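# Remove the red cap from one marker on a desk

## Task

Take the red cap off its marker while leaving the second marker's cap fully seated. Every marker and cap has to finish resting on the desk. At the end the grippers must hold nothing and the robot must have backed away from them. The robot must stay upright and level; a fall or lean counts as failure.

## Robot and tools

ROBOT. A LinearBot: a base that can drive in any direction, topped by a column about 1.75 m high. A carriage rides 1.0 m up and down that column (lift_m) and holds two identical arms, left and right, each with six joints and a two-finger gripper. Arm bases sit roughly 0.57 m + lift_m above the floor, and some carriage parts reach 0.15 m lower. A hand reaches out 0.78 m from its shoulder but only about 0.38 m below its arm base. A hand is about 0.16 m long and 0.1 m wide, 0.14 m with fingers open. Parked arm joints 1-6: 0, 0.05, 0.05, 1.45, 0, 0; parked, the robot is about 0.95 m wide and 0.7 m long. Cameras: carriage_camera (fixed, facing forward, tilted about 20 degrees down), plus left_wrist_camera and right_wrist_camera looking out past each hand's fingertips. Arm joints 1-3 move at up to 1.8 rad/s, joints 4-6 at up to 2.7 rad/s.

FRAMES. Base frame: origin on the floor below the base centre, x forward, y left, z up. The left_hand and right_hand readings give, in this frame, the point halfway between that hand's pads, plus quat_wxyz (rotation from base axes to hand axes). The hand's z axis runs along the fingers and they open along its y axis; an upward-pointing hand with joints 1, 5, 6 at 0 reads (1, 0, 0, 0). Hand readings drift from truth, worse at long reach. base_odometry is in the frame the base had at scene start; it counts wheel rotation, so slip looks like travel. Heading: left positive, -3.142 to 3.142.

execute_actions(actions, cameras). actions is a list holding zero or one action. An empty list only reports state and images. An action may contain "base", "joints" or both; they start together. "base" holds exactly one relative move, an offset from where the base last reported itself: translate_m (metres, forward positive, -2 to 2), strafe_m (metres, left positive, -2 to 2) or rotate_rad (radians, counter-clockwise/left positive, -6.3 to 6.3). "joints" is a single dictionary for both arms and the lift, keyed by joint name, each value an absolute target: lift_m 0 to 1 m (tolerance 0.004); for each side X = left or right: X_joint1_rad -2.617 to 3.054 (turns arm about vertical, 0 forward, positive left); X_joint2_rad 0 to 3.141 (shoulder: 0 upper arm level pointing back, 1.57 vertical, 3.14 level pointing forward); X_joint3_rad 0 to 3.141 (elbow: 0 folded, 3.14 straight); X_joint4_rad -1.57 to 1.57 (wrist pitch, 0 in line with forearm, positive lifts fingertips); X_joint5_rad -1.57 to 1.57 (wrist yaw, positive swings fingertips to the right, opposite to joint 1); X_joint6_rad -2.094 to 2.094 (roll about finger axis, positive clockwise viewed from the forearm); X_gripper_m 0 to 0.093 (pad gap in metres). Joints you omit keep pushing toward earlier targets. One action lasts at most 15 s. Unknown keys or out-of-range numbers get the whole call rejected with no motion. cameras: list of camera names or ["all"]; null/omitted gives all, [] gives none. Images arrive in the order of the "pictures" line.

wait(seconds): 0 to 10; commands nothing, the world keeps running, and it returns state and images.
zoom_image(camera, region): magnified crop of that camera's latest full image; region [x0, y0, x1, y1] in pixels from the top-left, no larger than 504 by 504.
read_manual(section): only "licences"; moves nothing.
finished_scene(scene): give the current scene number; it ends the scene irreversibly after the last command settles and tells whether the goal was met. Replying with no tool call also ends things.

RESULT LINES. base_status and joint_status describe how the last accepted action ended: "done" (for the base, wheels turned the full amount, slip included; tiny moves may stop short yet say done), "off_target" (settled away from target, maybe still pushing; normal for a gripper holding something), "contact_stop" or "time_out" (target dropped, holding where it stopped). "joint command not followed" with a "cause:" line means a self-collision check refused that arm's targets (gripper still obeyed); named joints then show "not_followed" and the targets may be retried each action. To escape, move only the blocked arm away first, then the other arm in a later action. on_its_own lists what was not commanded; "held at" is a held target, not a position. motor_effort gives percent of maximum per motor, positive toward higher joint values, bracketed peak from the last action; readings carry fixed and random error. Rising lift effort means load; lift effort dropping while lowering means a hand is resting on something. drive_wheels staying high at rest means the base is pressing on something. A "Motor temperatures" line lists each arm's joint temperatures in joint_positions order. MOTOR HOT appears from 75 °C; at 90 °C that arm halts for 10 s; at 100 °C the arm goes limp and falls (OVER-TEMPERATURE FAULT); stalled keys show "limit_stop_at_motor_heat", so resend targets. Outstretched or loaded arms heat quickly, even while you think. "ARM HIT" means an arm struck the robot hard. If any call reports a stop, later motion calls in the same reply are skipped.

CAUTIONS. Arms and grippers have no contact stop: blocked, they keep pressing and snap to target when freed. Base and lift stops arrive late or not at all; the base may coast about 0.3 m after an arm contact. After an obstacle stops a drive, back off about 0.2 m along the path (or rotate back), repeat if still pressed, then retry. The column can strike a table edge the base fits beneath; reversing into such an edge can topple the robot. Tipping risk grows with a high carriage, extended arms, loads, pulling, or abrupt stops; nothing reports lean, only images. Never let the arms collide or squeeze each other. Gripper force is about 45-60 N per pad. Avoid dropping, slamming or hard shoving of objects, and keep everything on the desk.

Each tool is called after ">>>" by a JSON object that holds its "name" and its "arguments".

## Session

>>> {"name": "execute_actions", "arguments": {"actions": []}}

Scene clock: 0.00 s.
Motor temperatures (°C, as the motors report them): left_arm=[20 19 20 21 22 23] | right_arm=[20 22 19 22 19 23]
base_odometry: x=+0.000 y=+0.000 heading=+0.000 (m, m, rad; odometry frame)
base_status: not commanded
joint_positions: lift_m=+0.299 left_joint1_rad=-0.007 left_joint2_rad=+0.063 left_joint3_rad=+0.034 left_joint4_rad=+1.420 left_joint5_rad=-0.037 left_joint6_rad=-0.066 left_gripper_m=+0.095 right_joint1_rad=+0.003 right_joint2_rad=+0.062 right_joint3_rad=+0.076 right_joint4_rad=+1.462 right_joint5_rad=+0.054 right_joint6_rad=+0.026 right_gripper_m=+0.094
joint_status: not commanded
motor_effort: lift_m=+31 drive_wheels=-3 (%)
left_hand: x=+0.3243 y=+0.3375 z=+1.3028 quat_wxyz=(+0.995, -0.021, +0.089, -0.035) (m; base frame)
right_hand: x=+0.3013 y=-0.3405 z=+1.3157 quat_wxyz=(+0.998, +0.027, +0.047, +0.014) (m; base frame)
pictures: carriage_camera, left_wrist_camera, right_wrist_camera
Images, in order (width x height): carriage_camera 504x504, left_wrist_camera 504x504, right_wrist_camera 504x504.

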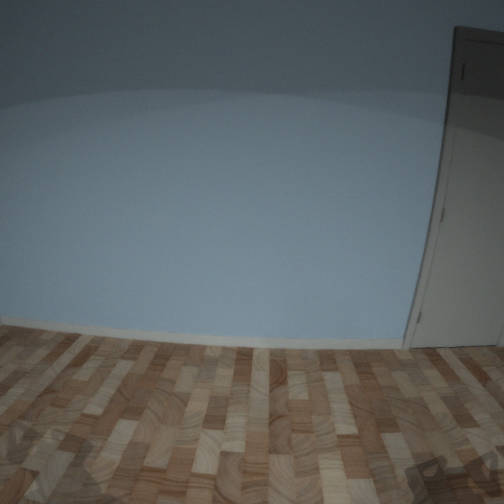

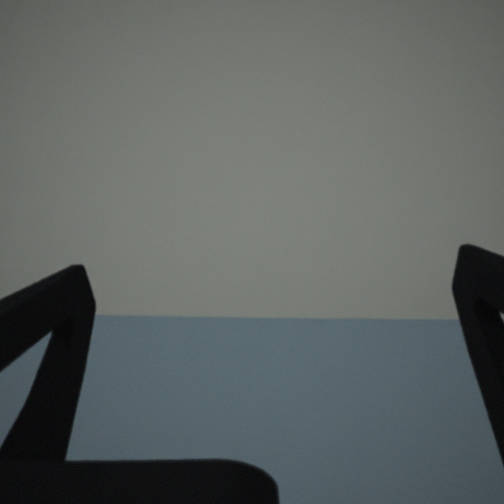

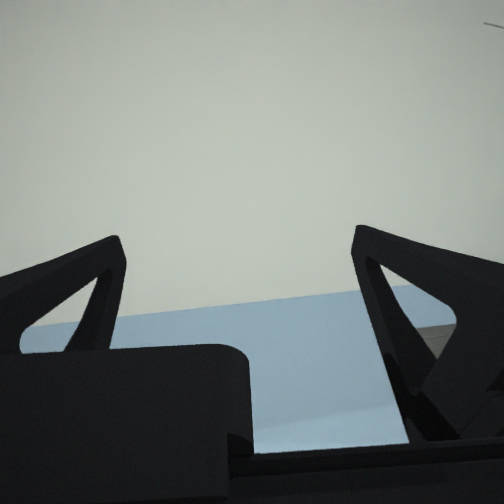

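>>> {"name": "execute_actions", "arguments": {"actions": [{"base":{"rotate_rad":1.57}}], "cameras": ["carriage_camera"]}}

>>> {"name": "execute_actions", "arguments": {"actions": [{"base":{"rotate_rad":1.57}}], "cameras": ["carriage_camera"]}}

>>> {"name": "execute_actions", "arguments": {"actions": [{"base":{"rotate_rad":1.57}}], "cameras": ["carriage_camera"]}}

Scene clock: 8.60 s.
Motor temperatures (°C, as the motors report them): left_arm=[20 19 21 21 22 23] | right_arm=[20 23 19 22 19 23]
base_odometry: x=+0.000 y=+0.000 heading=+1.570 (m, m, rad; odometry frame)
base_status: done
joint_positions: lift_m=+0.299 left_joint1_rad=-0.007 left_joint2_rad=+0.063 left_joint3_rad=+0.034 left_joint4_rad=+1.417 left_joint5_rad=-0.037 left_joint6_rad=-0.066 left_gripper_m=+0.095 right_joint1_rad=+0.003 right_joint2_rad=+0.062 right_joint3_rad=+0.076 right_joint4_rad=+1.461 right_joint5_rad=+0.054 right_joint6_rad=+0.026 right_gripper_m=+0.094
joint_status: not commanded
motor_effort: lift_m=+31(31) drive_wheels=+1(8) (%)
left_hand: x=+0.3250 y=+0.3375 z=+1.3026 quat_wxyz=(+0.995, -0.021, +0.090, -0.035) (m; base frame)
right_hand: x=+0.3015 y=-0.3405 z=+1.3157 quat_wxyz=(+0.998, +0.027, +0.048, +0.013) (m; base frame)
pictures: carriage_camera
Images, in order (width x height): carriage_camera 504x504.

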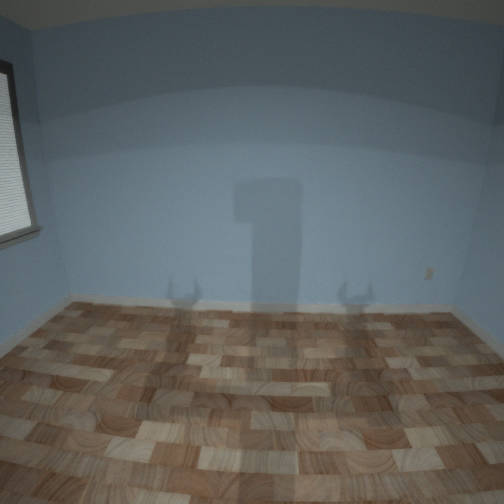

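Scene clock: 11.70 s.
Motor temperatures (°C, as the motors report them): left_arm=[20 19 22 21 22 23] | right_arm=[20 23 20 22 19 23]
base_odometry: x=+0.000 y=+0.000 heading=+3.140 (m, m, rad; odometry frame)
base_status: done
joint_positions: lift_m=+0.299 left_joint1_rad=-0.007 left_joint2_rad=+0.063 left_joint3_rad=+0.034 left_joint4_rad=+1.417 left_joint5_rad=-0.037 left_joint6_rad=-0.066 left_gripper_m=+0.095 right_joint1_rad=+0.003 right_joint2_rad=+0.062 right_joint3_rad=+0.076 right_joint4_rad=+1.460 right_joint5_rad=+0.054 right_joint6_rad=+0.026 right_gripper_m=+0.094
joint_status: not commanded
motor_effort: lift_m=+31(31) drive_wheels=+1(6) (%)
left_hand: x=+0.3250 y=+0.3375 z=+1.3026 quat_wxyz=(+0.995, -0.021, +0.090, -0.035) (m; base frame)
right_hand: x=+0.3018 y=-0.3405 z=+1.3157 quat_wxyz=(+0.998, +0.027, +0.048, +0.013) (m; base frame)
pictures: carriage_camera
Images, in order (width x height): carriage_camera 504x504.

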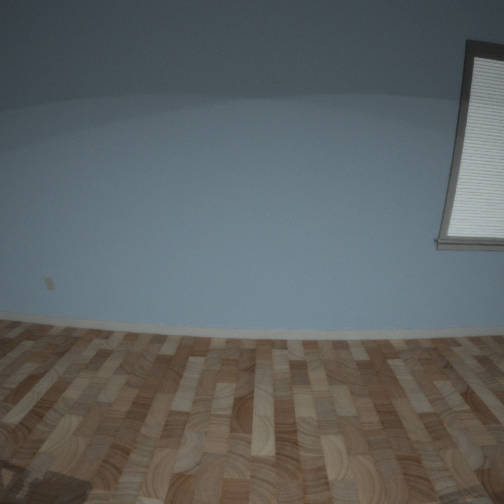

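Scene clock: 14.80 s.
Motor temperatures (°C, as the motors report them): left_arm=[20 19 22 21 22 23] | right_arm=[20 23 20 22 19 23]
base_odometry: x=+0.000 y=+0.000 heading=-1.574 (m, m, rad; odometry frame)
base_status: done
joint_positions: lift_m=+0.299 left_joint1_rad=-0.007 left_joint2_rad=+0.063 left_joint3_rad=+0.034 left_joint4_rad=+1.417 left_joint5_rad=-0.037 left_joint6_rad=-0.066 left_gripper_m=+0.095 right_joint1_rad=+0.003 right_joint2_rad=+0.062 right_joint3_rad=+0.076 right_joint4_rad=+1.459 right_joint5_rad=+0.054 right_joint6_rad=+0.026 right_gripper_m=+0.094
joint_status: not commanded
motor_effort: lift_m=+31(30) drive_wheels=+1(3) (%)
left_hand: x=+0.3250 y=+0.3375 z=+1.3026 quat_wxyz=(+0.995, -0.021, +0.090, -0.035) (m; base frame)
right_hand: x=+0.3019 y=-0.3405 z=+1.3157 quat_wxyz=(+0.998, +0.027, +0.048, +0.013) (m; base frame)
pictures: carriage_camera
Images, in order (width x height): carriage_camera 504x504.

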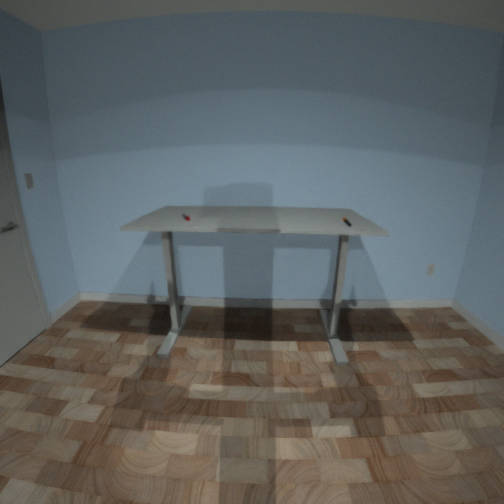

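>>> {"name": "execute_actions", "arguments": {"actions": [{"base":{"strafe_m":0.42},"joints":{"lift_m":0.6}}], "cameras": []}}

>>> {"name": "execute_actions", "arguments": {"actions": [{"base":{"translate_m":0.8},"joints":{"left_joint2_rad":1.2,"left_joint3_rad":0.9,"left_joint4_rad":-1.0,"left_joint1_rad":-0.6,"right_joint2_rad":1.2,"right_joint3_rad":0.9,"right_joint4_rad":-1.0,"right_joint1_rad":0.3}}]}}

>>> {"name": "zoom_image", "arguments": {"camera": "carriage_camera", "region": [150,250,350,450]}}

Scene clock: 36.07 s.
Motor temperatures (°C, as the motors report them): left_arm=[20 20 24 21 22 23] | right_arm=[20 24 21 22 19 23]
base_odometry: x=+0.420 y=-0.001 heading=-1.573 (m, m, rad; odometry frame)
base_status: done
joint_positions: lift_m=+0.600 left_joint1_rad=-0.007 left_joint2_rad=+0.063 left_joint3_rad=+0.034 left_joint4_rad=+1.417 left_joint5_rad=-0.037 left_joint6_rad=-0.066 left_gripper_m=+0.095 right_joint1_rad=+0.003 right_joint2_rad=+0.062 right_joint3_rad=+0.076 right_joint4_rad=+1.459 right_joint5_rad=+0.054 right_joint6_rad=+0.026 right_gripper_m=+0.094
joint_status: all done
motor_effort: lift_m=+31(37) drive_wheels=-5(8) (%)
left_hand: x=+0.3250 y=+0.3375 z=+1.6041 quat_wxyz=(+0.995, -0.021, +0.090, -0.035) (m; base frame)
right_hand: x=+0.3019 y=-0.3405 z=+1.6172 quat_wxyz=(+0.998, +0.027, +0.048, +0.013) (m; base frame)
pictures: none
No camera images: the call's "cameras" was empty. Leave "cameras" out to get every camera's image.

Scene clock: 40.00 s.
Motor temperatures (°C, as the motors report them): left_arm=[20 20 25 22 22 23] | right_arm=[20 24 22 22 19 23]
base_odometry: x=+0.419 y=-0.801 heading=-1.573 (m, m, rad; odometry frame)
base_status: done
joint_positions: lift_m=+0.600 left_joint1_rad=-0.594 left_joint2_rad=+1.193 left_joint3_rad=+0.880 left_joint4_rad=-0.996 left_joint5_rad=-0.037 left_joint6_rad=-0.066 left_gripper_m=+0.095 right_joint1_rad=+0.293 right_joint2_rad=+1.203 right_joint3_rad=+0.874 right_joint4_rad=-1.004 right_joint5_rad=+0.054 right_joint6_rad=+0.026 right_gripper_m=+0.094
joint_status: all done
motor_effort: lift_m=+31(31) drive_wheels=-4(7) (%)
left_hand: x=+0.4780 y=+0.2035 z=+1.2825 quat_wxyz=(+0.130, +0.256, +0.958, -0.025) (m; base frame)
right_hand: x=+0.5043 y=-0.2727 z=+1.2781 quat_wxyz=(+0.121, -0.129, +0.984, -0.007) (m; base frame)
pictures: carriage_camera, left_wrist_camera, right_wrist_camera
Images, in order (width x height): carriage_camera 504x504, left_wrist_camera 504x504, right_wrist_camera 504x504.

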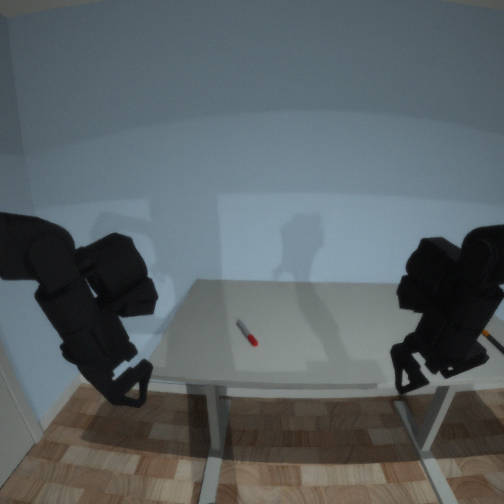

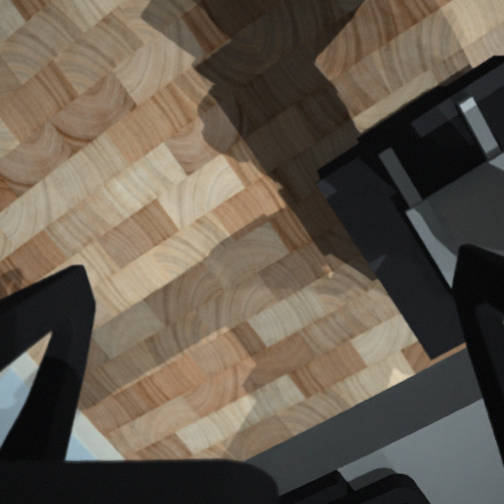

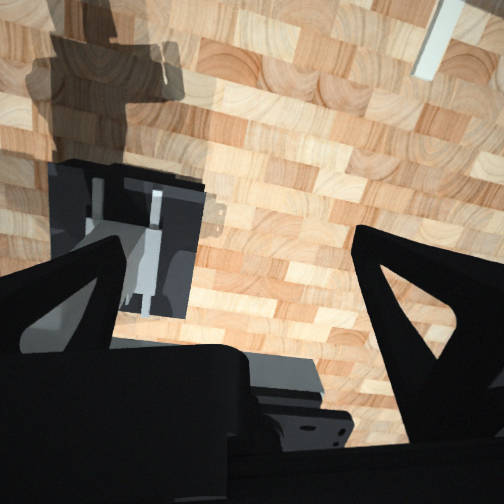

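Region (150, 250, 350, 450) of carriage_camera's 504x504 image, scaled by 2.520, with more detail than that image has.

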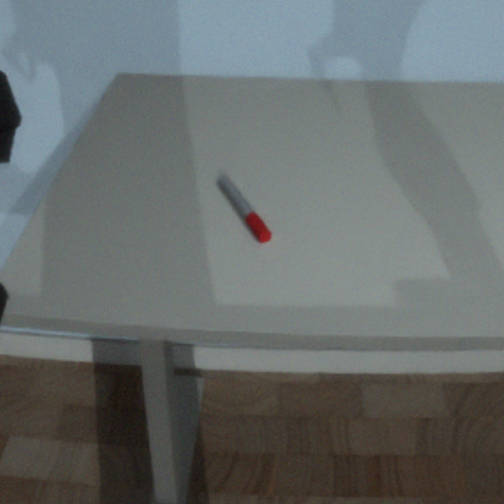

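>>> {"name": "execute_actions", "arguments": {"actions": [{"base":{"translate_m":0.38},"joints":{"left_joint1_rad":-0.62,"left_joint2_rad":2.72,"left_joint3_rad":2.1,"left_joint4_rad":-0.92,"left_joint5_rad":0,"left_joint6_rad":2.0,"right_joint1_rad":0}}]}}

Scene clock: 66.57 s.
Motor temperatures (°C, as the motors report them): left_arm=[20 22 29 23 22 23] | right_arm=[20 24 25 23 19 23]
base_odometry: x=+0.418 y=-1.181 heading=-1.572 (m, m, rad; odometry frame)
base_status: done
joint_positions: lift_m=+0.600 left_joint1_rad=-0.612 left_joint2_rad=+2.715 left_joint3_rad=+2.080 left_joint4_rad=-0.914 left_joint5_rad=-0.005 left_joint6_rad=+1.990 left_gripper_m=+0.095 right_joint1_rad=+0.006 right_joint2_rad=+1.203 right_joint3_rad=+0.874 right_joint4_rad=-1.004 right_joint5_rad=+0.054 right_joint6_rad=+0.026 right_gripper_m=+0.094
joint_status: all done
motor_effort: lift_m=+31(31) drive_wheels=-4(8) (%)
left_hand: x=+0.6859 y=+0.0457 z=+1.0594 quat_wxyz=(+0.007, +0.964, +0.266, +0.009) (m; base frame)
right_hand: x=+0.5116 y=-0.3393 z=+1.2781 quat_wxyz=(+0.119, +0.013, +0.992, -0.025) (m; base frame)
pictures: carriage_camera, left_wrist_camera, right_wrist_camera
Images, in order (width x height): carriage_camera 504x504, left_wrist_camera 504x504, right_wrist_camera 504x504.

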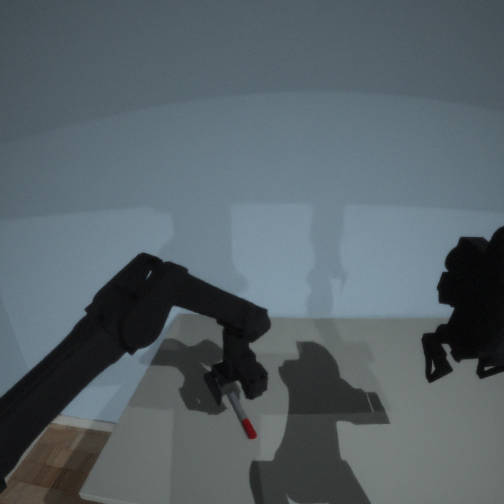

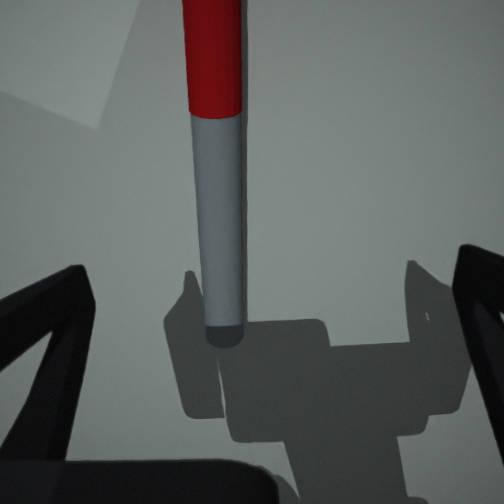

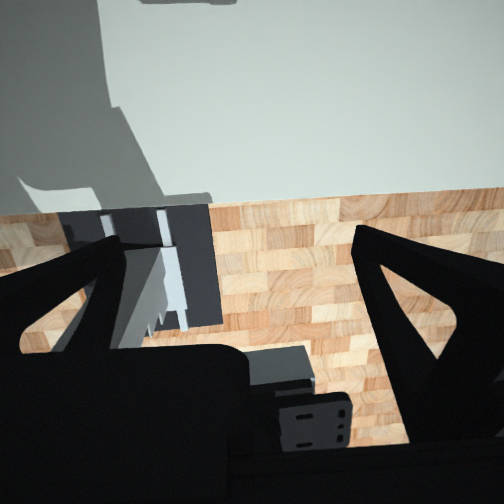

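>>> {"name": "execute_actions", "arguments": {"actions": [{"base":{"translate_m":-0.02},"joints":{"lift_m":0.55}}], "cameras": ["carriage_camera","left_wrist_camera"]}}

Scene clock: 71.67 s.
Motor temperatures (°C, as the motors report them): left_arm=[20 26 30 22 22 23] | right_arm=[20 24 26 23 19 23]
base_odometry: x=+0.418 y=-1.161 heading=-1.572 (m, m, rad; odometry frame)
base_status: done
joint_positions: lift_m=+0.550 left_joint1_rad=-0.615 left_joint2_rad=+2.715 left_joint3_rad=+2.080 left_joint4_rad=-0.919 left_joint5_rad=-0.003 left_joint6_rad=+1.990 left_gripper_m=+0.095 right_joint1_rad=+0.006 right_joint2_rad=+1.203 right_joint3_rad=+0.882 right_joint4_rad=-1.005 right_joint5_rad=+0.054 right_joint6_rad=+0.026 right_gripper_m=+0.094
joint_status: all done
motor_effort: lift_m=+30(31) drive_wheels=-2(7) (%)
left_hand: x=+0.6837 y=+0.0449 z=+1.0092 quat_wxyz=(+0.005, +0.964, +0.265, +0.006) (m; base frame)
right_hand: x=+0.5133 y=-0.3393 z=+1.2306 quat_wxyz=(+0.122, +0.013, +0.992, -0.025) (m; base frame)
pictures: carriage_camera, left_wrist_camera
Images, in order (width x height): carriage_camera 504x504, left_wrist_camera 504x504.

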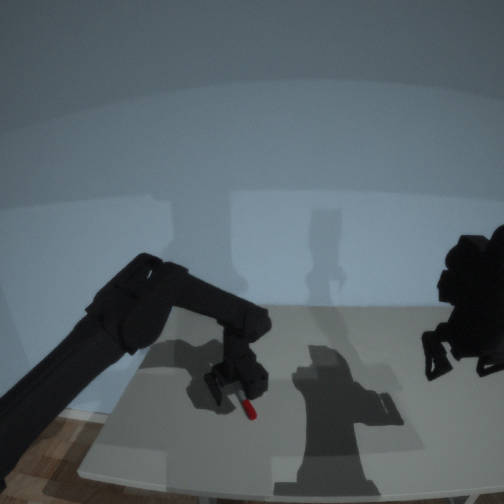

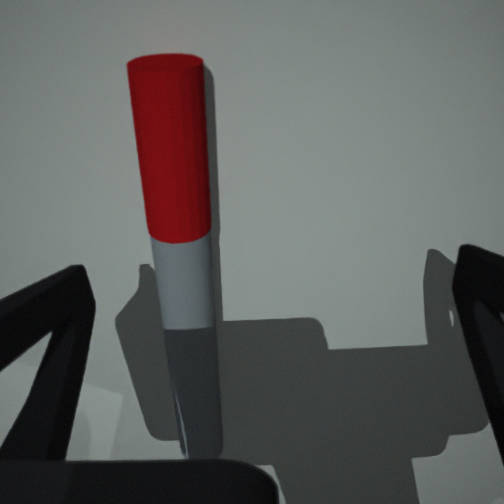

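>>> {"name": "execute_actions", "arguments": {"actions": [{"base":{"translate_m":0.045},"joints":{"lift_m":0.53}}], "cameras": ["left_wrist_camera"]}}

Scene clock: 77.97 s.
Motor temperatures (°C, as the motors report them): left_arm=[20 30 30 22 22 23] | right_arm=[20 24 26 23 19 23]
base_odometry: x=+0.419 y=-1.206 heading=-1.572 (m, m, rad; odometry frame)
base_status: done
joint_positions: lift_m=+0.530 left_joint1_rad=-0.615 left_joint2_rad=+2.714 left_joint3_rad=+2.080 left_joint4_rad=-0.919 left_joint5_rad=-0.002 left_joint6_rad=+1.991 left_gripper_m=+0.095 right_joint1_rad=+0.006 right_joint2_rad=+1.203 right_joint3_rad=+0.882 right_joint4_rad=-1.006 right_joint5_rad=+0.054 right_joint6_rad=+0.026 right_gripper_m=+0.094
joint_status: all done
motor_effort: lift_m=+30(32) drive_wheels=-4(6) (%)
left_hand: x=+0.6838 y=+0.0446 z=+0.9897 quat_wxyz=(+0.006, +0.964, +0.265, +0.006) (m; base frame)
right_hand: x=+0.5132 y=-0.3393 z=+1.2105 quat_wxyz=(+0.122, +0.013, +0.992, -0.025) (m; base frame)
pictures: left_wrist_camera
Images, in order (width x height): left_wrist_camera 504x504.

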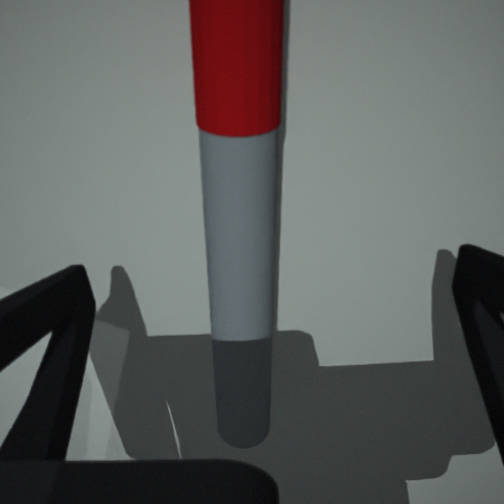

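Shadow gap suggests about 1.5 cm left.

>>> {"name": "execute_actions", "arguments": {"actions": [{"base":{"translate_m":0.012},"joints":{"lift_m":0.517}}], "cameras": ["left_wrist_camera"]}}

>>> {"name": "execute_actions", "arguments": {"actions": [{"joints":{"left_gripper_m":0}}], "cameras": ["left_wrist_camera"]}}

Scene clock: 82.97 s.
Motor temperatures (°C, as the motors report them): left_arm=[20 33 31 22 22 23] | right_arm=[20 24 26 23 19 23]
base_odometry: x=+0.419 y=-1.218 heading=-1.571 (m, m, rad; odometry frame)
base_status: done
joint_positions: lift_m=+0.517 left_joint1_rad=-0.615 left_joint2_rad=+2.715 left_joint3_rad=+2.080 left_joint4_rad=-0.918 left_joint5_rad=-0.002 left_joint6_rad=+1.991 left_gripper_m=+0.095 right_joint1_rad=+0.006 right_joint2_rad=+1.203 right_joint3_rad=+0.882 right_joint4_rad=-1.006 right_joint5_rad=+0.054 right_joint6_rad=+0.026 right_gripper_m=+0.094
joint_status: all done
motor_effort: lift_m=+31(32) drive_wheels=-3(7) (%)
left_hand: x=+0.6838 y=+0.0445 z=+0.9763 quat_wxyz=(+0.006, +0.964, +0.265, +0.006) (m; base frame)
right_hand: x=+0.5132 y=-0.3393 z=+1.1974 quat_wxyz=(+0.122, +0.013, +0.992, -0.025) (m; base frame)
pictures: left_wrist_camera
Images, in order (width x height): left_wrist_camera 504x504.

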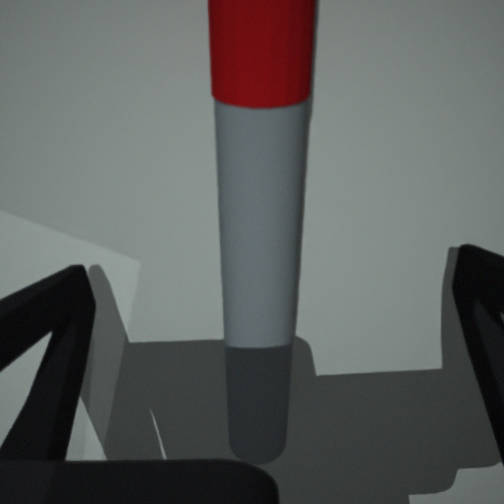

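Scene clock: 83.70 s.
Motor temperatures (°C, as the motors report them): left_arm=[20 33 31 22 22 23] | right_arm=[20 24 26 23 19 23]
base_odometry: x=+0.419 y=-1.218 heading=-1.571 (m, m, rad; odometry frame)
base_status: not commanded
joint_positions: lift_m=+0.517 left_joint1_rad=-0.615 left_joint2_rad=+2.715 left_joint3_rad=+2.080 left_joint4_rad=-0.918 left_joint5_rad=-0.002 left_joint6_rad=+1.991 left_gripper_m=+0.017 right_joint1_rad=+0.006 right_joint2_rad=+1.203 right_joint3_rad=+0.882 right_joint4_rad=-1.006 right_joint5_rad=+0.054 right_joint6_rad=+0.026 right_gripper_m=+0.094
joint_status: left_gripper_m off_target (ended at +0.017, target +0.000)
motor_effort: lift_m=+31(31) drive_wheels=-3(3) (%)
left_hand: x=+0.6838 y=+0.0445 z=+0.9763 quat_wxyz=(+0.006, +0.964, +0.265, +0.006) (m; base frame)
right_hand: x=+0.5132 y=-0.3393 z=+1.1974 quat_wxyz=(+0.122, +0.013, +0.992, -0.025) (m; base frame)
pictures: left_wrist_camera
Images, in order (width x height): left_wrist_camera 504x504.

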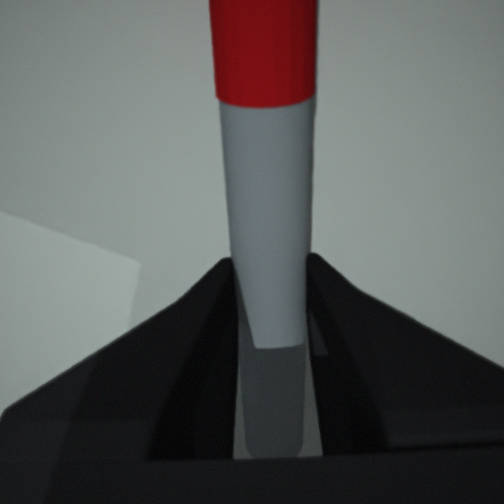

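>>> {"name": "execute_actions", "arguments": {"actions": [{"joints":{"lift_m":0.58,"left_joint6_rad":1.79,"right_joint1_rad":0.736,"right_joint4_rad":1.05,"right_joint5_rad":0,"right_joint6_rad":0,"right_joint3_rad":0.65}}], "cameras": []}}

>>> {"name": "execute_actions", "arguments": {"actions": [{"joints":{"right_joint2_rad":2.38}}]}}

Scene clock: 96.73 s.
Motor temperatures (°C, as the motors report them): left_arm=[20 39 31 22 22 23] | right_arm=[20 24 27 24 19 23]
base_odometry: x=+0.419 y=-1.218 heading=-1.571 (m, m, rad; odometry frame)
base_status: not commanded
joint_positions: lift_m=+0.580 left_joint1_rad=-0.615 left_joint2_rad=+2.706 left_joint3_rad=+2.082 left_joint4_rad=-0.917 left_joint5_rad=-0.001 left_joint6_rad=+1.799 left_gripper_m=+0.017 right_joint1_rad=+0.732 right_joint2_rad=+1.203 right_joint3_rad=+0.660 right_joint4_rad=+1.038 right_joint5_rad=+0.007 right_joint6_rad=+0.006 right_gripper_m=+0.094
joint_status: all done
motor_effort: lift_m=+31(37) drive_wheels=+0(4) (%)
left_hand: x=+0.6862 y=+0.0426 z=+1.0441 quat_wxyz=(+0.012, +0.935, +0.356, +0.009) (m; base frame)
right_hand: x=+0.5624 y=-0.0768 z=+1.5606 quat_wxyz=(+0.802, -0.179, +0.480, +0.308) (m; base frame)
pictures: none
No camera images: the call's "cameras" was empty. Leave "cameras" out to get every camera's image.

Scene clock: 98.27 s.
Motor temperatures (°C, as the motors report them): left_arm=[20 40 31 22 22 23] | right_arm=[20 24 27 24 19 23]
base_odometry: x=+0.419 y=-1.218 heading=-1.571 (m, m, rad; odometry frame)
base_status: not commanded
joint_positions: lift_m=+0.580 left_joint1_rad=-0.615 left_joint2_rad=+2.706 left_joint3_rad=+2.082 left_joint4_rad=-0.917 left_joint5_rad=-0.001 left_joint6_rad=+1.799 left_gripper_m=+0.017 right_joint1_rad=+0.732 right_joint2_rad=+2.382 right_joint3_rad=+0.660 right_joint4_rad=+1.034 right_joint5_rad=+0.007 right_joint6_rad=+0.006 right_gripper_m=+0.094
joint_status: all done
motor_effort: lift_m=+31(31) drive_wheels=+0(0) (%)
left_hand: x=+0.6862 y=+0.0426 z=+1.0441 quat_wxyz=(+0.012, +0.935, +0.356, +0.009) (m; base frame)
right_hand: x=+0.5932 y=-0.0491 z=+1.0470 quat_wxyz=(+0.399, -0.320, +0.846, +0.151) (m; base frame)
pictures: carriage_camera, left_wrist_camera, right_wrist_camera
Images, in order (width x height): carriage_camera 504x504, left_wrist_camera 504x504, right_wrist_camera 504x504.

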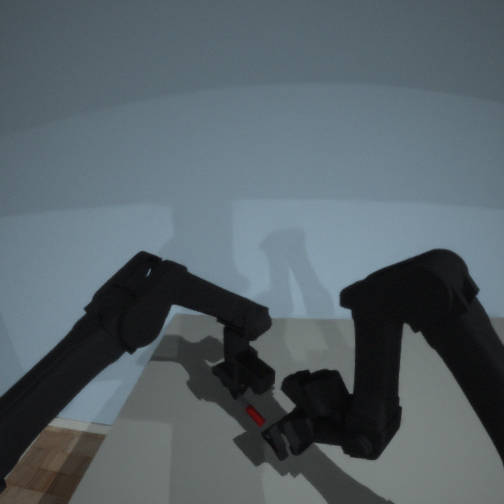

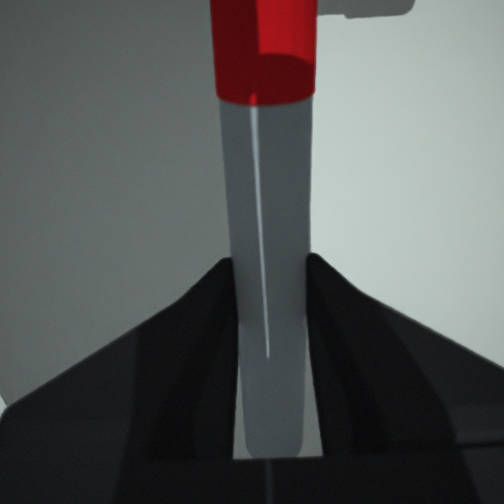

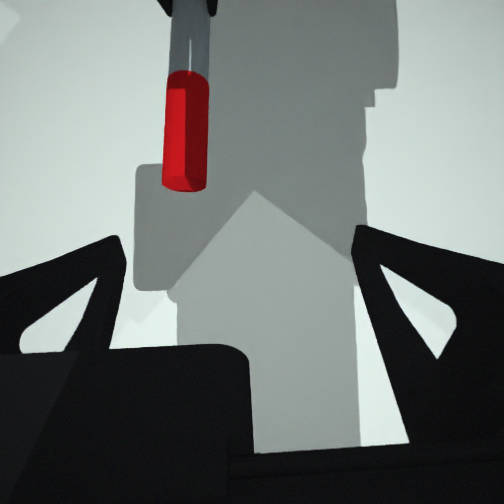

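>>> {"name": "execute_actions", "arguments": {"actions": [{"joints":{"right_joint1_rad":0.785,"right_joint2_rad":2.63,"right_joint3_rad":0.78,"right_joint4_rad":1.36,"right_gripper_m":0.065}}]}}

>>> {"name": "zoom_image", "arguments": {"camera": "carriage_camera", "region": [190,320,370,500]}}

Scene clock: 105.73 s.
Motor temperatures (°C, as the motors report them): left_arm=[20 42 32 22 22 23] | right_arm=[20 26 26 26 19 23]
base_odometry: x=+0.419 y=-1.218 heading=-1.571 (m, m, rad; odometry frame)
base_status: not commanded
joint_positions: lift_m=+0.580 left_joint1_rad=-0.615 left_joint2_rad=+2.706 left_joint3_rad=+2.082 left_joint4_rad=-0.917 left_joint5_rad=-0.001 left_joint6_rad=+1.799 left_gripper_m=+0.017 right_joint1_rad=+0.784 right_joint2_rad=+2.634 right_joint3_rad=+0.766 right_joint4_rad=+1.339 right_joint5_rad=+0.005 right_joint6_rad=+0.006 right_gripper_m=+0.065
joint_status: all done
motor_effort: lift_m=+31(31) drive_wheels=+0(0) (%)
left_hand: x=+0.6862 y=+0.0426 z=+1.0441 quat_wxyz=(+0.012, +0.935, +0.356, +0.009) (m; base frame)
right_hand: x=+0.5955 y=-0.0153 z=+1.0251 quat_wxyz=(+0.460, -0.328, +0.803, +0.189) (m; base frame)
pictures: carriage_camera, left_wrist_camera, right_wrist_camera
Images, in order (width x height): carriage_camera 504x504, left_wrist_camera 504x504, right_wrist_camera 504x504.

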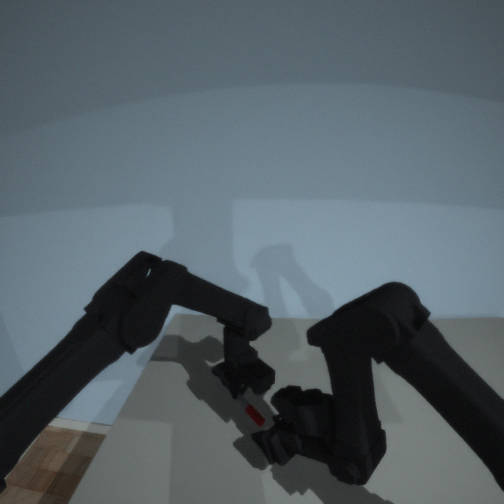

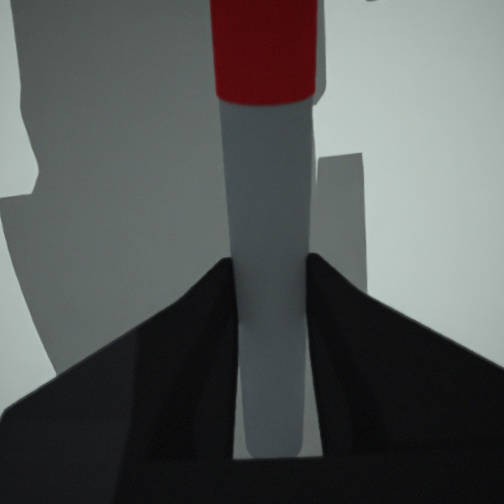

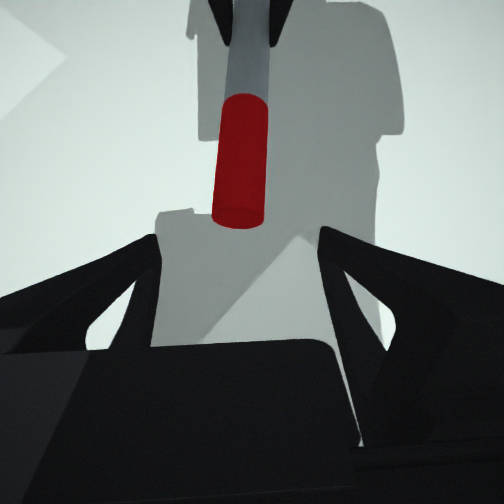

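Region (190, 320, 370, 500) of carriage_camera's 504x504 image, scaled by 2.800, with more detail than that image has.

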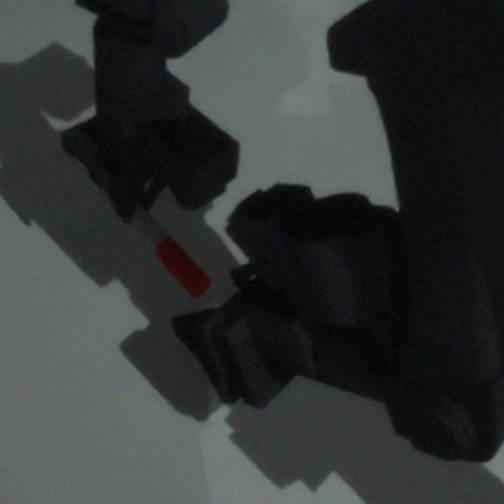

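>>> {"name": "execute_actions", "arguments": {"actions": [{"joints":{"right_joint2_rad":2.66,"right_joint3_rad":0.91,"right_joint4_rad":1.23}}]}}

Scene clock: 110.47 s.
Motor temperatures (°C, as the motors report them): left_arm=[20 44 32 22 22 23] | right_arm=[20 27 25 27 19 23]
base_odometry: x=+0.419 y=-1.218 heading=-1.571 (m, m, rad; odometry frame)
base_status: not commanded
joint_positions: lift_m=+0.580 left_joint1_rad=-0.611 left_joint2_rad=+2.706 left_joint3_rad=+2.082 left_joint4_rad=-0.916 left_joint5_rad=-0.002 left_joint6_rad=+1.798 left_gripper_m=+0.017 right_joint1_rad=+0.784 right_joint2_rad=+2.659 right_joint3_rad=+0.884 right_joint4_rad=+1.220 right_joint5_rad=+0.005 right_joint6_rad=+0.006 right_gripper_m=+0.065
joint_status: all done
motor_effort: lift_m=+31(31) drive_wheels=-3(0) (%)
left_hand: x=+0.6877 y=+0.0442 z=+1.0441 quat_wxyz=(+0.012, +0.934, +0.358, +0.010) (m; base frame)
right_hand: x=+0.6121 y=+0.0013 z=+1.0138 quat_wxyz=(+0.450, -0.330, +0.809, +0.185) (m; base frame)
pictures: carriage_camera, left_wrist_camera, right_wrist_camera
Images, in order (width x height): carriage_camera 504x504, left_wrist_camera 504x504, right_wrist_camera 504x504.

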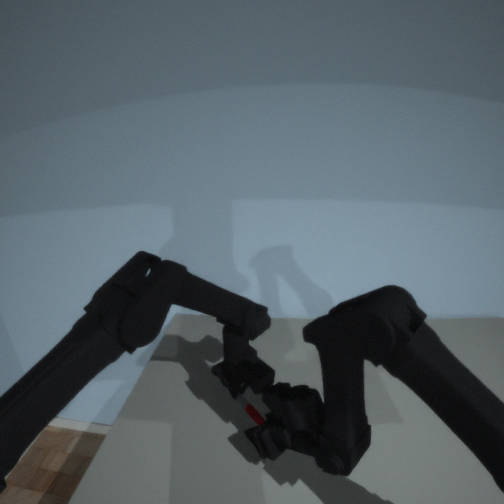

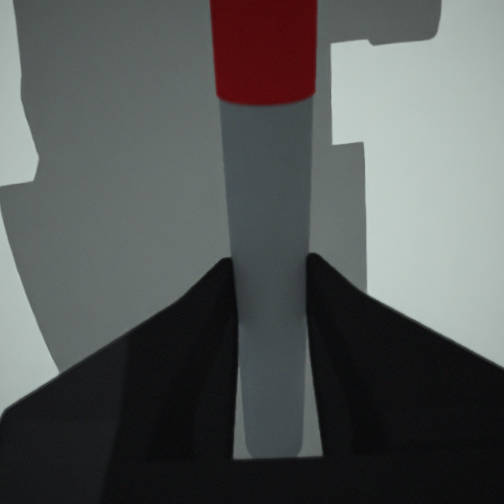

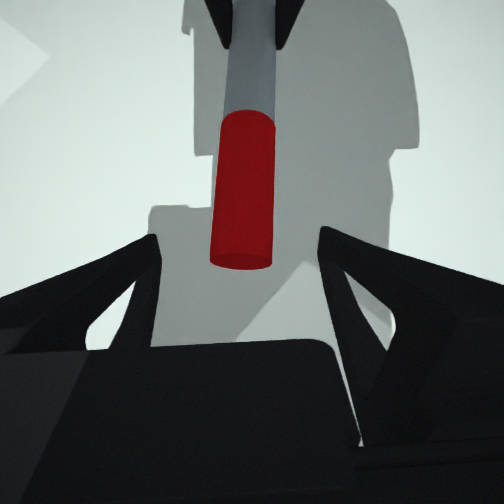

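>>> {"name": "execute_actions", "arguments": {"actions": [{"joints":{"right_joint2_rad":2.78,"right_joint3_rad":0.97,"right_joint4_rad":1.55}}]}}

>>> {"name": "zoom_image", "arguments": {"camera": "carriage_camera", "region": [190,320,370,500]}}

Scene clock: 117.93 s.
Motor temperatures (°C, as the motors report them): left_arm=[20 46 32 22 22 23] | right_arm=[20 29 25 28 19 23]
base_odometry: x=+0.419 y=-1.218 heading=-1.571 (m, m, rad; odometry frame)
base_status: not commanded
joint_positions: lift_m=+0.580 left_joint1_rad=-0.611 left_joint2_rad=+2.706 left_joint3_rad=+2.082 left_joint4_rad=-0.915 left_joint5_rad=-0.008 left_joint6_rad=+1.798 left_gripper_m=+0.017 right_joint1_rad=+0.784 right_joint2_rad=+2.785 right_joint3_rad=+0.949 right_joint4_rad=+1.532 right_joint5_rad=+0.005 right_joint6_rad=+0.006 right_gripper_m=+0.065
joint_status: all done
motor_effort: lift_m=+31(31) drive_wheels=-3(3) (%)
left_hand: x=+0.6885 y=+0.0450 z=+1.0441 quat_wxyz=(+0.011, +0.933, +0.358, +0.012) (m; base frame)
right_hand: x=+0.6289 y=+0.0181 z=+1.0391 quat_wxyz=(+0.547, -0.304, +0.746, +0.226) (m; base frame)
pictures: carriage_camera, left_wrist_camera, right_wrist_camera
Images, in order (width x height): carriage_camera 504x504, left_wrist_camera 504x504, right_wrist_camera 504x504.

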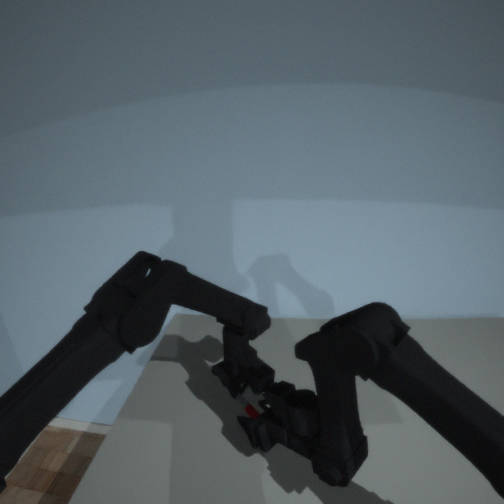

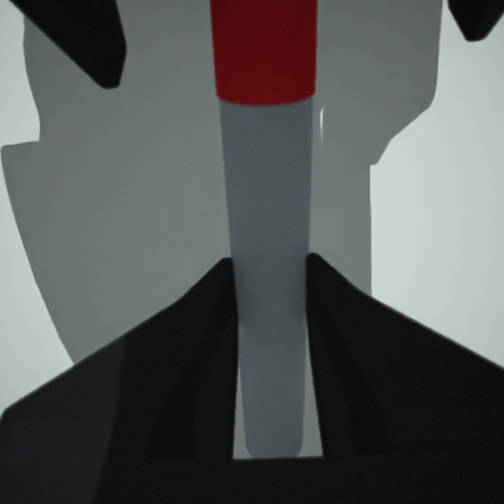

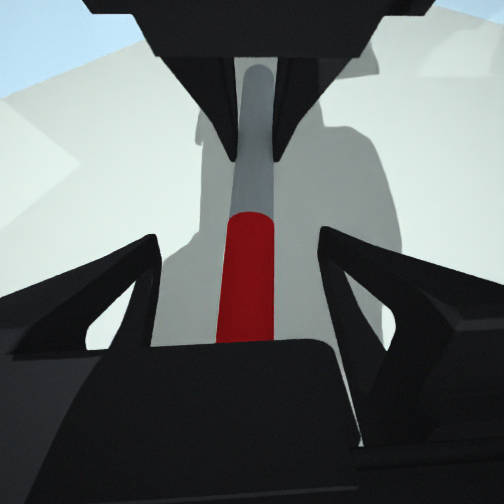

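Region (190, 320, 370, 500) of carriage_camera's 504x504 image, scaled by 2.800, with more detail than that image has.

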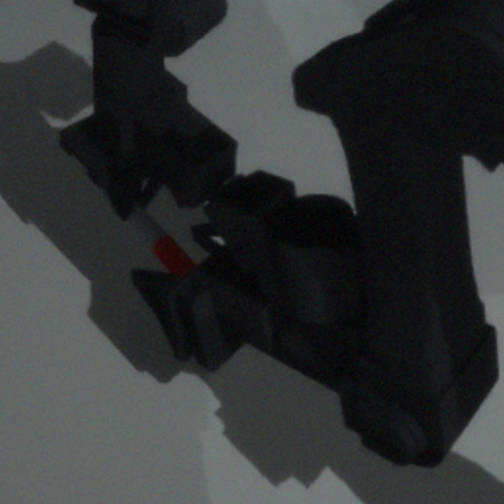

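Tips slightly high; lower a bit and close.

>>> {"name": "execute_actions", "arguments": {"actions": [{"joints":{"right_joint2_rad":2.815,"right_joint3_rad":0.95}}], "cameras": []}}

>>> {"name": "execute_actions", "arguments": {"actions": [{"joints":{"right_gripper_m":0}}]}}

>>> {"name": "execute_actions", "arguments": {"actions": [{"joints":{"right_joint3_rad":0.75,"right_joint2_rad":2.7}}]}}

Scene clock: 123.17 s.
Motor temperatures (°C, as the motors report them): left_arm=[20 47 32 22 22 23] | right_arm=[20 30 25 29 19 23]
base_odometry: x=+0.419 y=-1.218 heading=-1.571 (m, m, rad; odometry frame)
base_status: not commanded
joint_positions: lift_m=+0.580 left_joint1_rad=-0.611 left_joint2_rad=+2.706 left_joint3_rad=+2.082 left_joint4_rad=-0.915 left_joint5_rad=-0.008 left_joint6_rad=+1.798 left_gripper_m=+0.017 right_joint1_rad=+0.784 right_joint2_rad=+2.812 right_joint3_rad=+0.949 right_joint4_rad=+1.537 right_joint5_rad=+0.005 right_joint6_rad=+0.006 right_gripper_m=+0.065
joint_status: all done
motor_effort: lift_m=+31(31) drive_wheels=-3(3) (%)
left_hand: x=+0.6885 y=+0.0450 z=+1.0441 quat_wxyz=(+0.011, +0.933, +0.358, +0.012) (m; base frame)
right_hand: x=+0.6246 y=+0.0138 z=+1.0276 quat_wxyz=(+0.539, -0.307, +0.752, +0.222) (m; base frame)
pictures: none
No camera images: the call's "cameras" was empty. Leave "cameras" out to get every camera's image.

Scene clock: 123.80 s.
Motor temperatures (°C, as the motors report them): left_arm=[20 47 32 22 22 23] | right_arm=[20 30 25 29 19 23]
base_odometry: x=+0.419 y=-1.218 heading=-1.571 (m, m, rad; odometry frame)
base_status: not commanded
joint_positions: lift_m=+0.580 left_joint1_rad=-0.611 left_joint2_rad=+2.706 left_joint3_rad=+2.082 left_joint4_rad=-0.922 left_joint5_rad=-0.007 left_joint6_rad=+1.798 left_gripper_m=+0.017 right_joint1_rad=+0.784 right_joint2_rad=+2.812 right_joint3_rad=+0.949 right_joint4_rad=+1.537 right_joint5_rad=+0.008 right_joint6_rad=+0.006 right_gripper_m=+0.018
joint_status: right_gripper_m off_target (ended at +0.018, target +0.000)
motor_effort: lift_m=+31(31) drive_wheels=-3(3) (%)
left_hand: x=+0.6871 y=+0.0459 z=+1.0440 quat_wxyz=(+0.008, +0.934, +0.358, +0.010) (m; base frame)
right_hand: x=+0.6252 y=+0.0132 z=+1.0276 quat_wxyz=(+0.539, -0.306, +0.753, +0.221) (m; base frame)
pictures: carriage_camera, left_wrist_camera, right_wrist_camera
Images, in order (width x height): carriage_camera 504x504, left_wrist_camera 504x504, right_wrist_camera 504x504.

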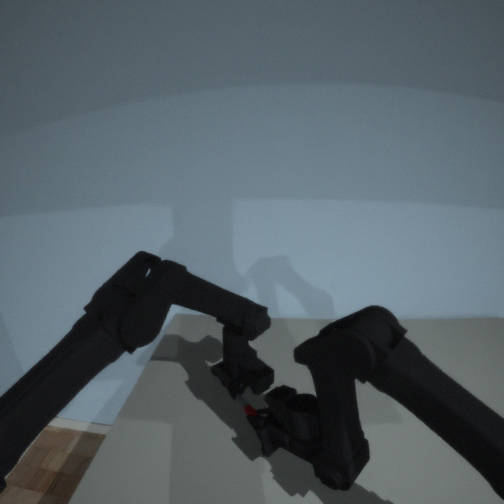

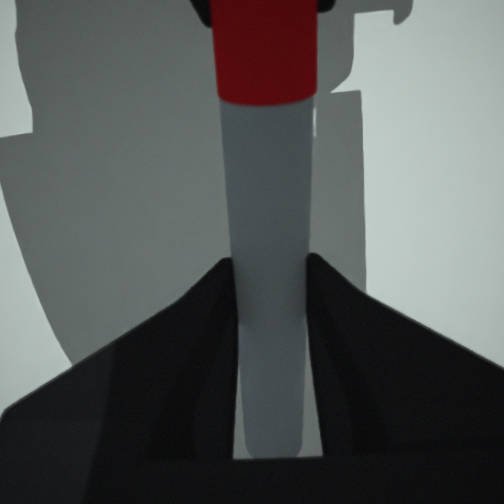

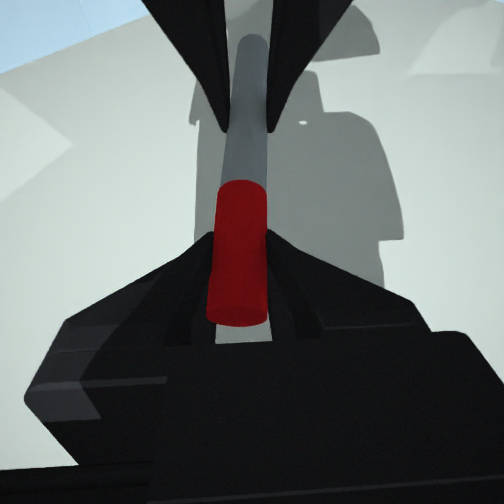

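Scene clock: 124.60 s.
Motor temperatures (°C, as the motors report them): left_arm=[20 47 32 22 22 23] | right_arm=[20 30 25 29 19 23]
base_odometry: x=+0.419 y=-1.218 heading=-1.571 (m, m, rad; odometry frame)
base_status: not commanded
joint_positions: lift_m=+0.580 left_joint1_rad=-0.623 left_joint2_rad=+2.706 left_joint3_rad=+2.082 left_joint4_rad=-0.925 left_joint5_rad=+0.010 left_joint6_rad=+1.798 left_gripper_m=+0.017 right_joint1_rad=+0.784 right_joint2_rad=+2.721 right_joint3_rad=+0.766 right_joint4_rad=+1.530 right_joint5_rad=+0.007 right_joint6_rad=+0.006 right_gripper_m=+0.018
joint_status: all done
motor_effort: lift_m=+31(31) drive_wheels=+0(3) (%)
left_hand: x=+0.6813 y=+0.0390 z=+1.0440 quat_wxyz=(+0.012, +0.936, +0.353, +0.002) (m; base frame)
right_hand: x=+0.5962 y=-0.0155 z=+1.0296 quat_wxyz=(+0.502, -0.317, +0.778, +0.206) (m; base frame)
pictures: carriage_camera, left_wrist_camera, right_wrist_camera
Images, in order (width x height): carriage_camera 504x504, left_wrist_camera 504x504, right_wrist_camera 504x504.

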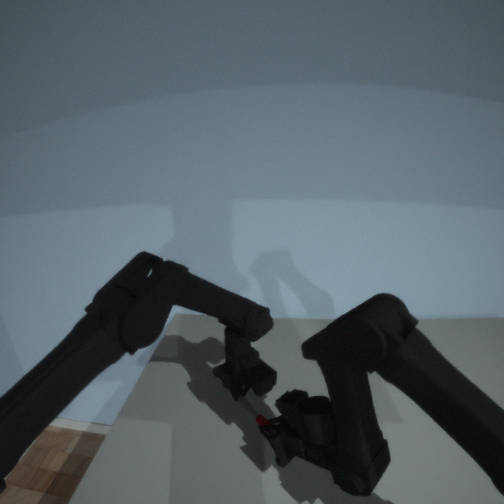

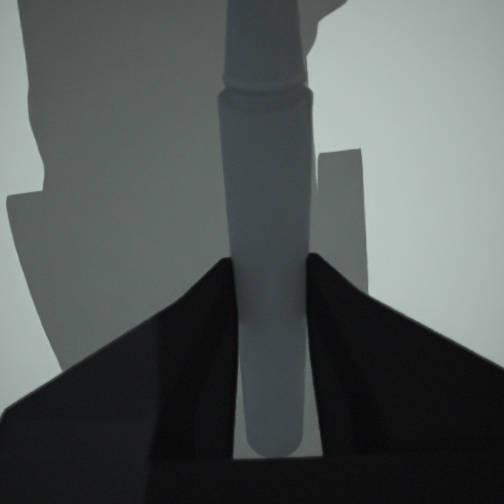

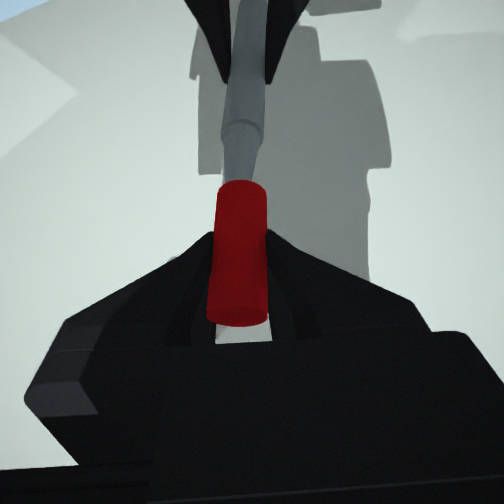

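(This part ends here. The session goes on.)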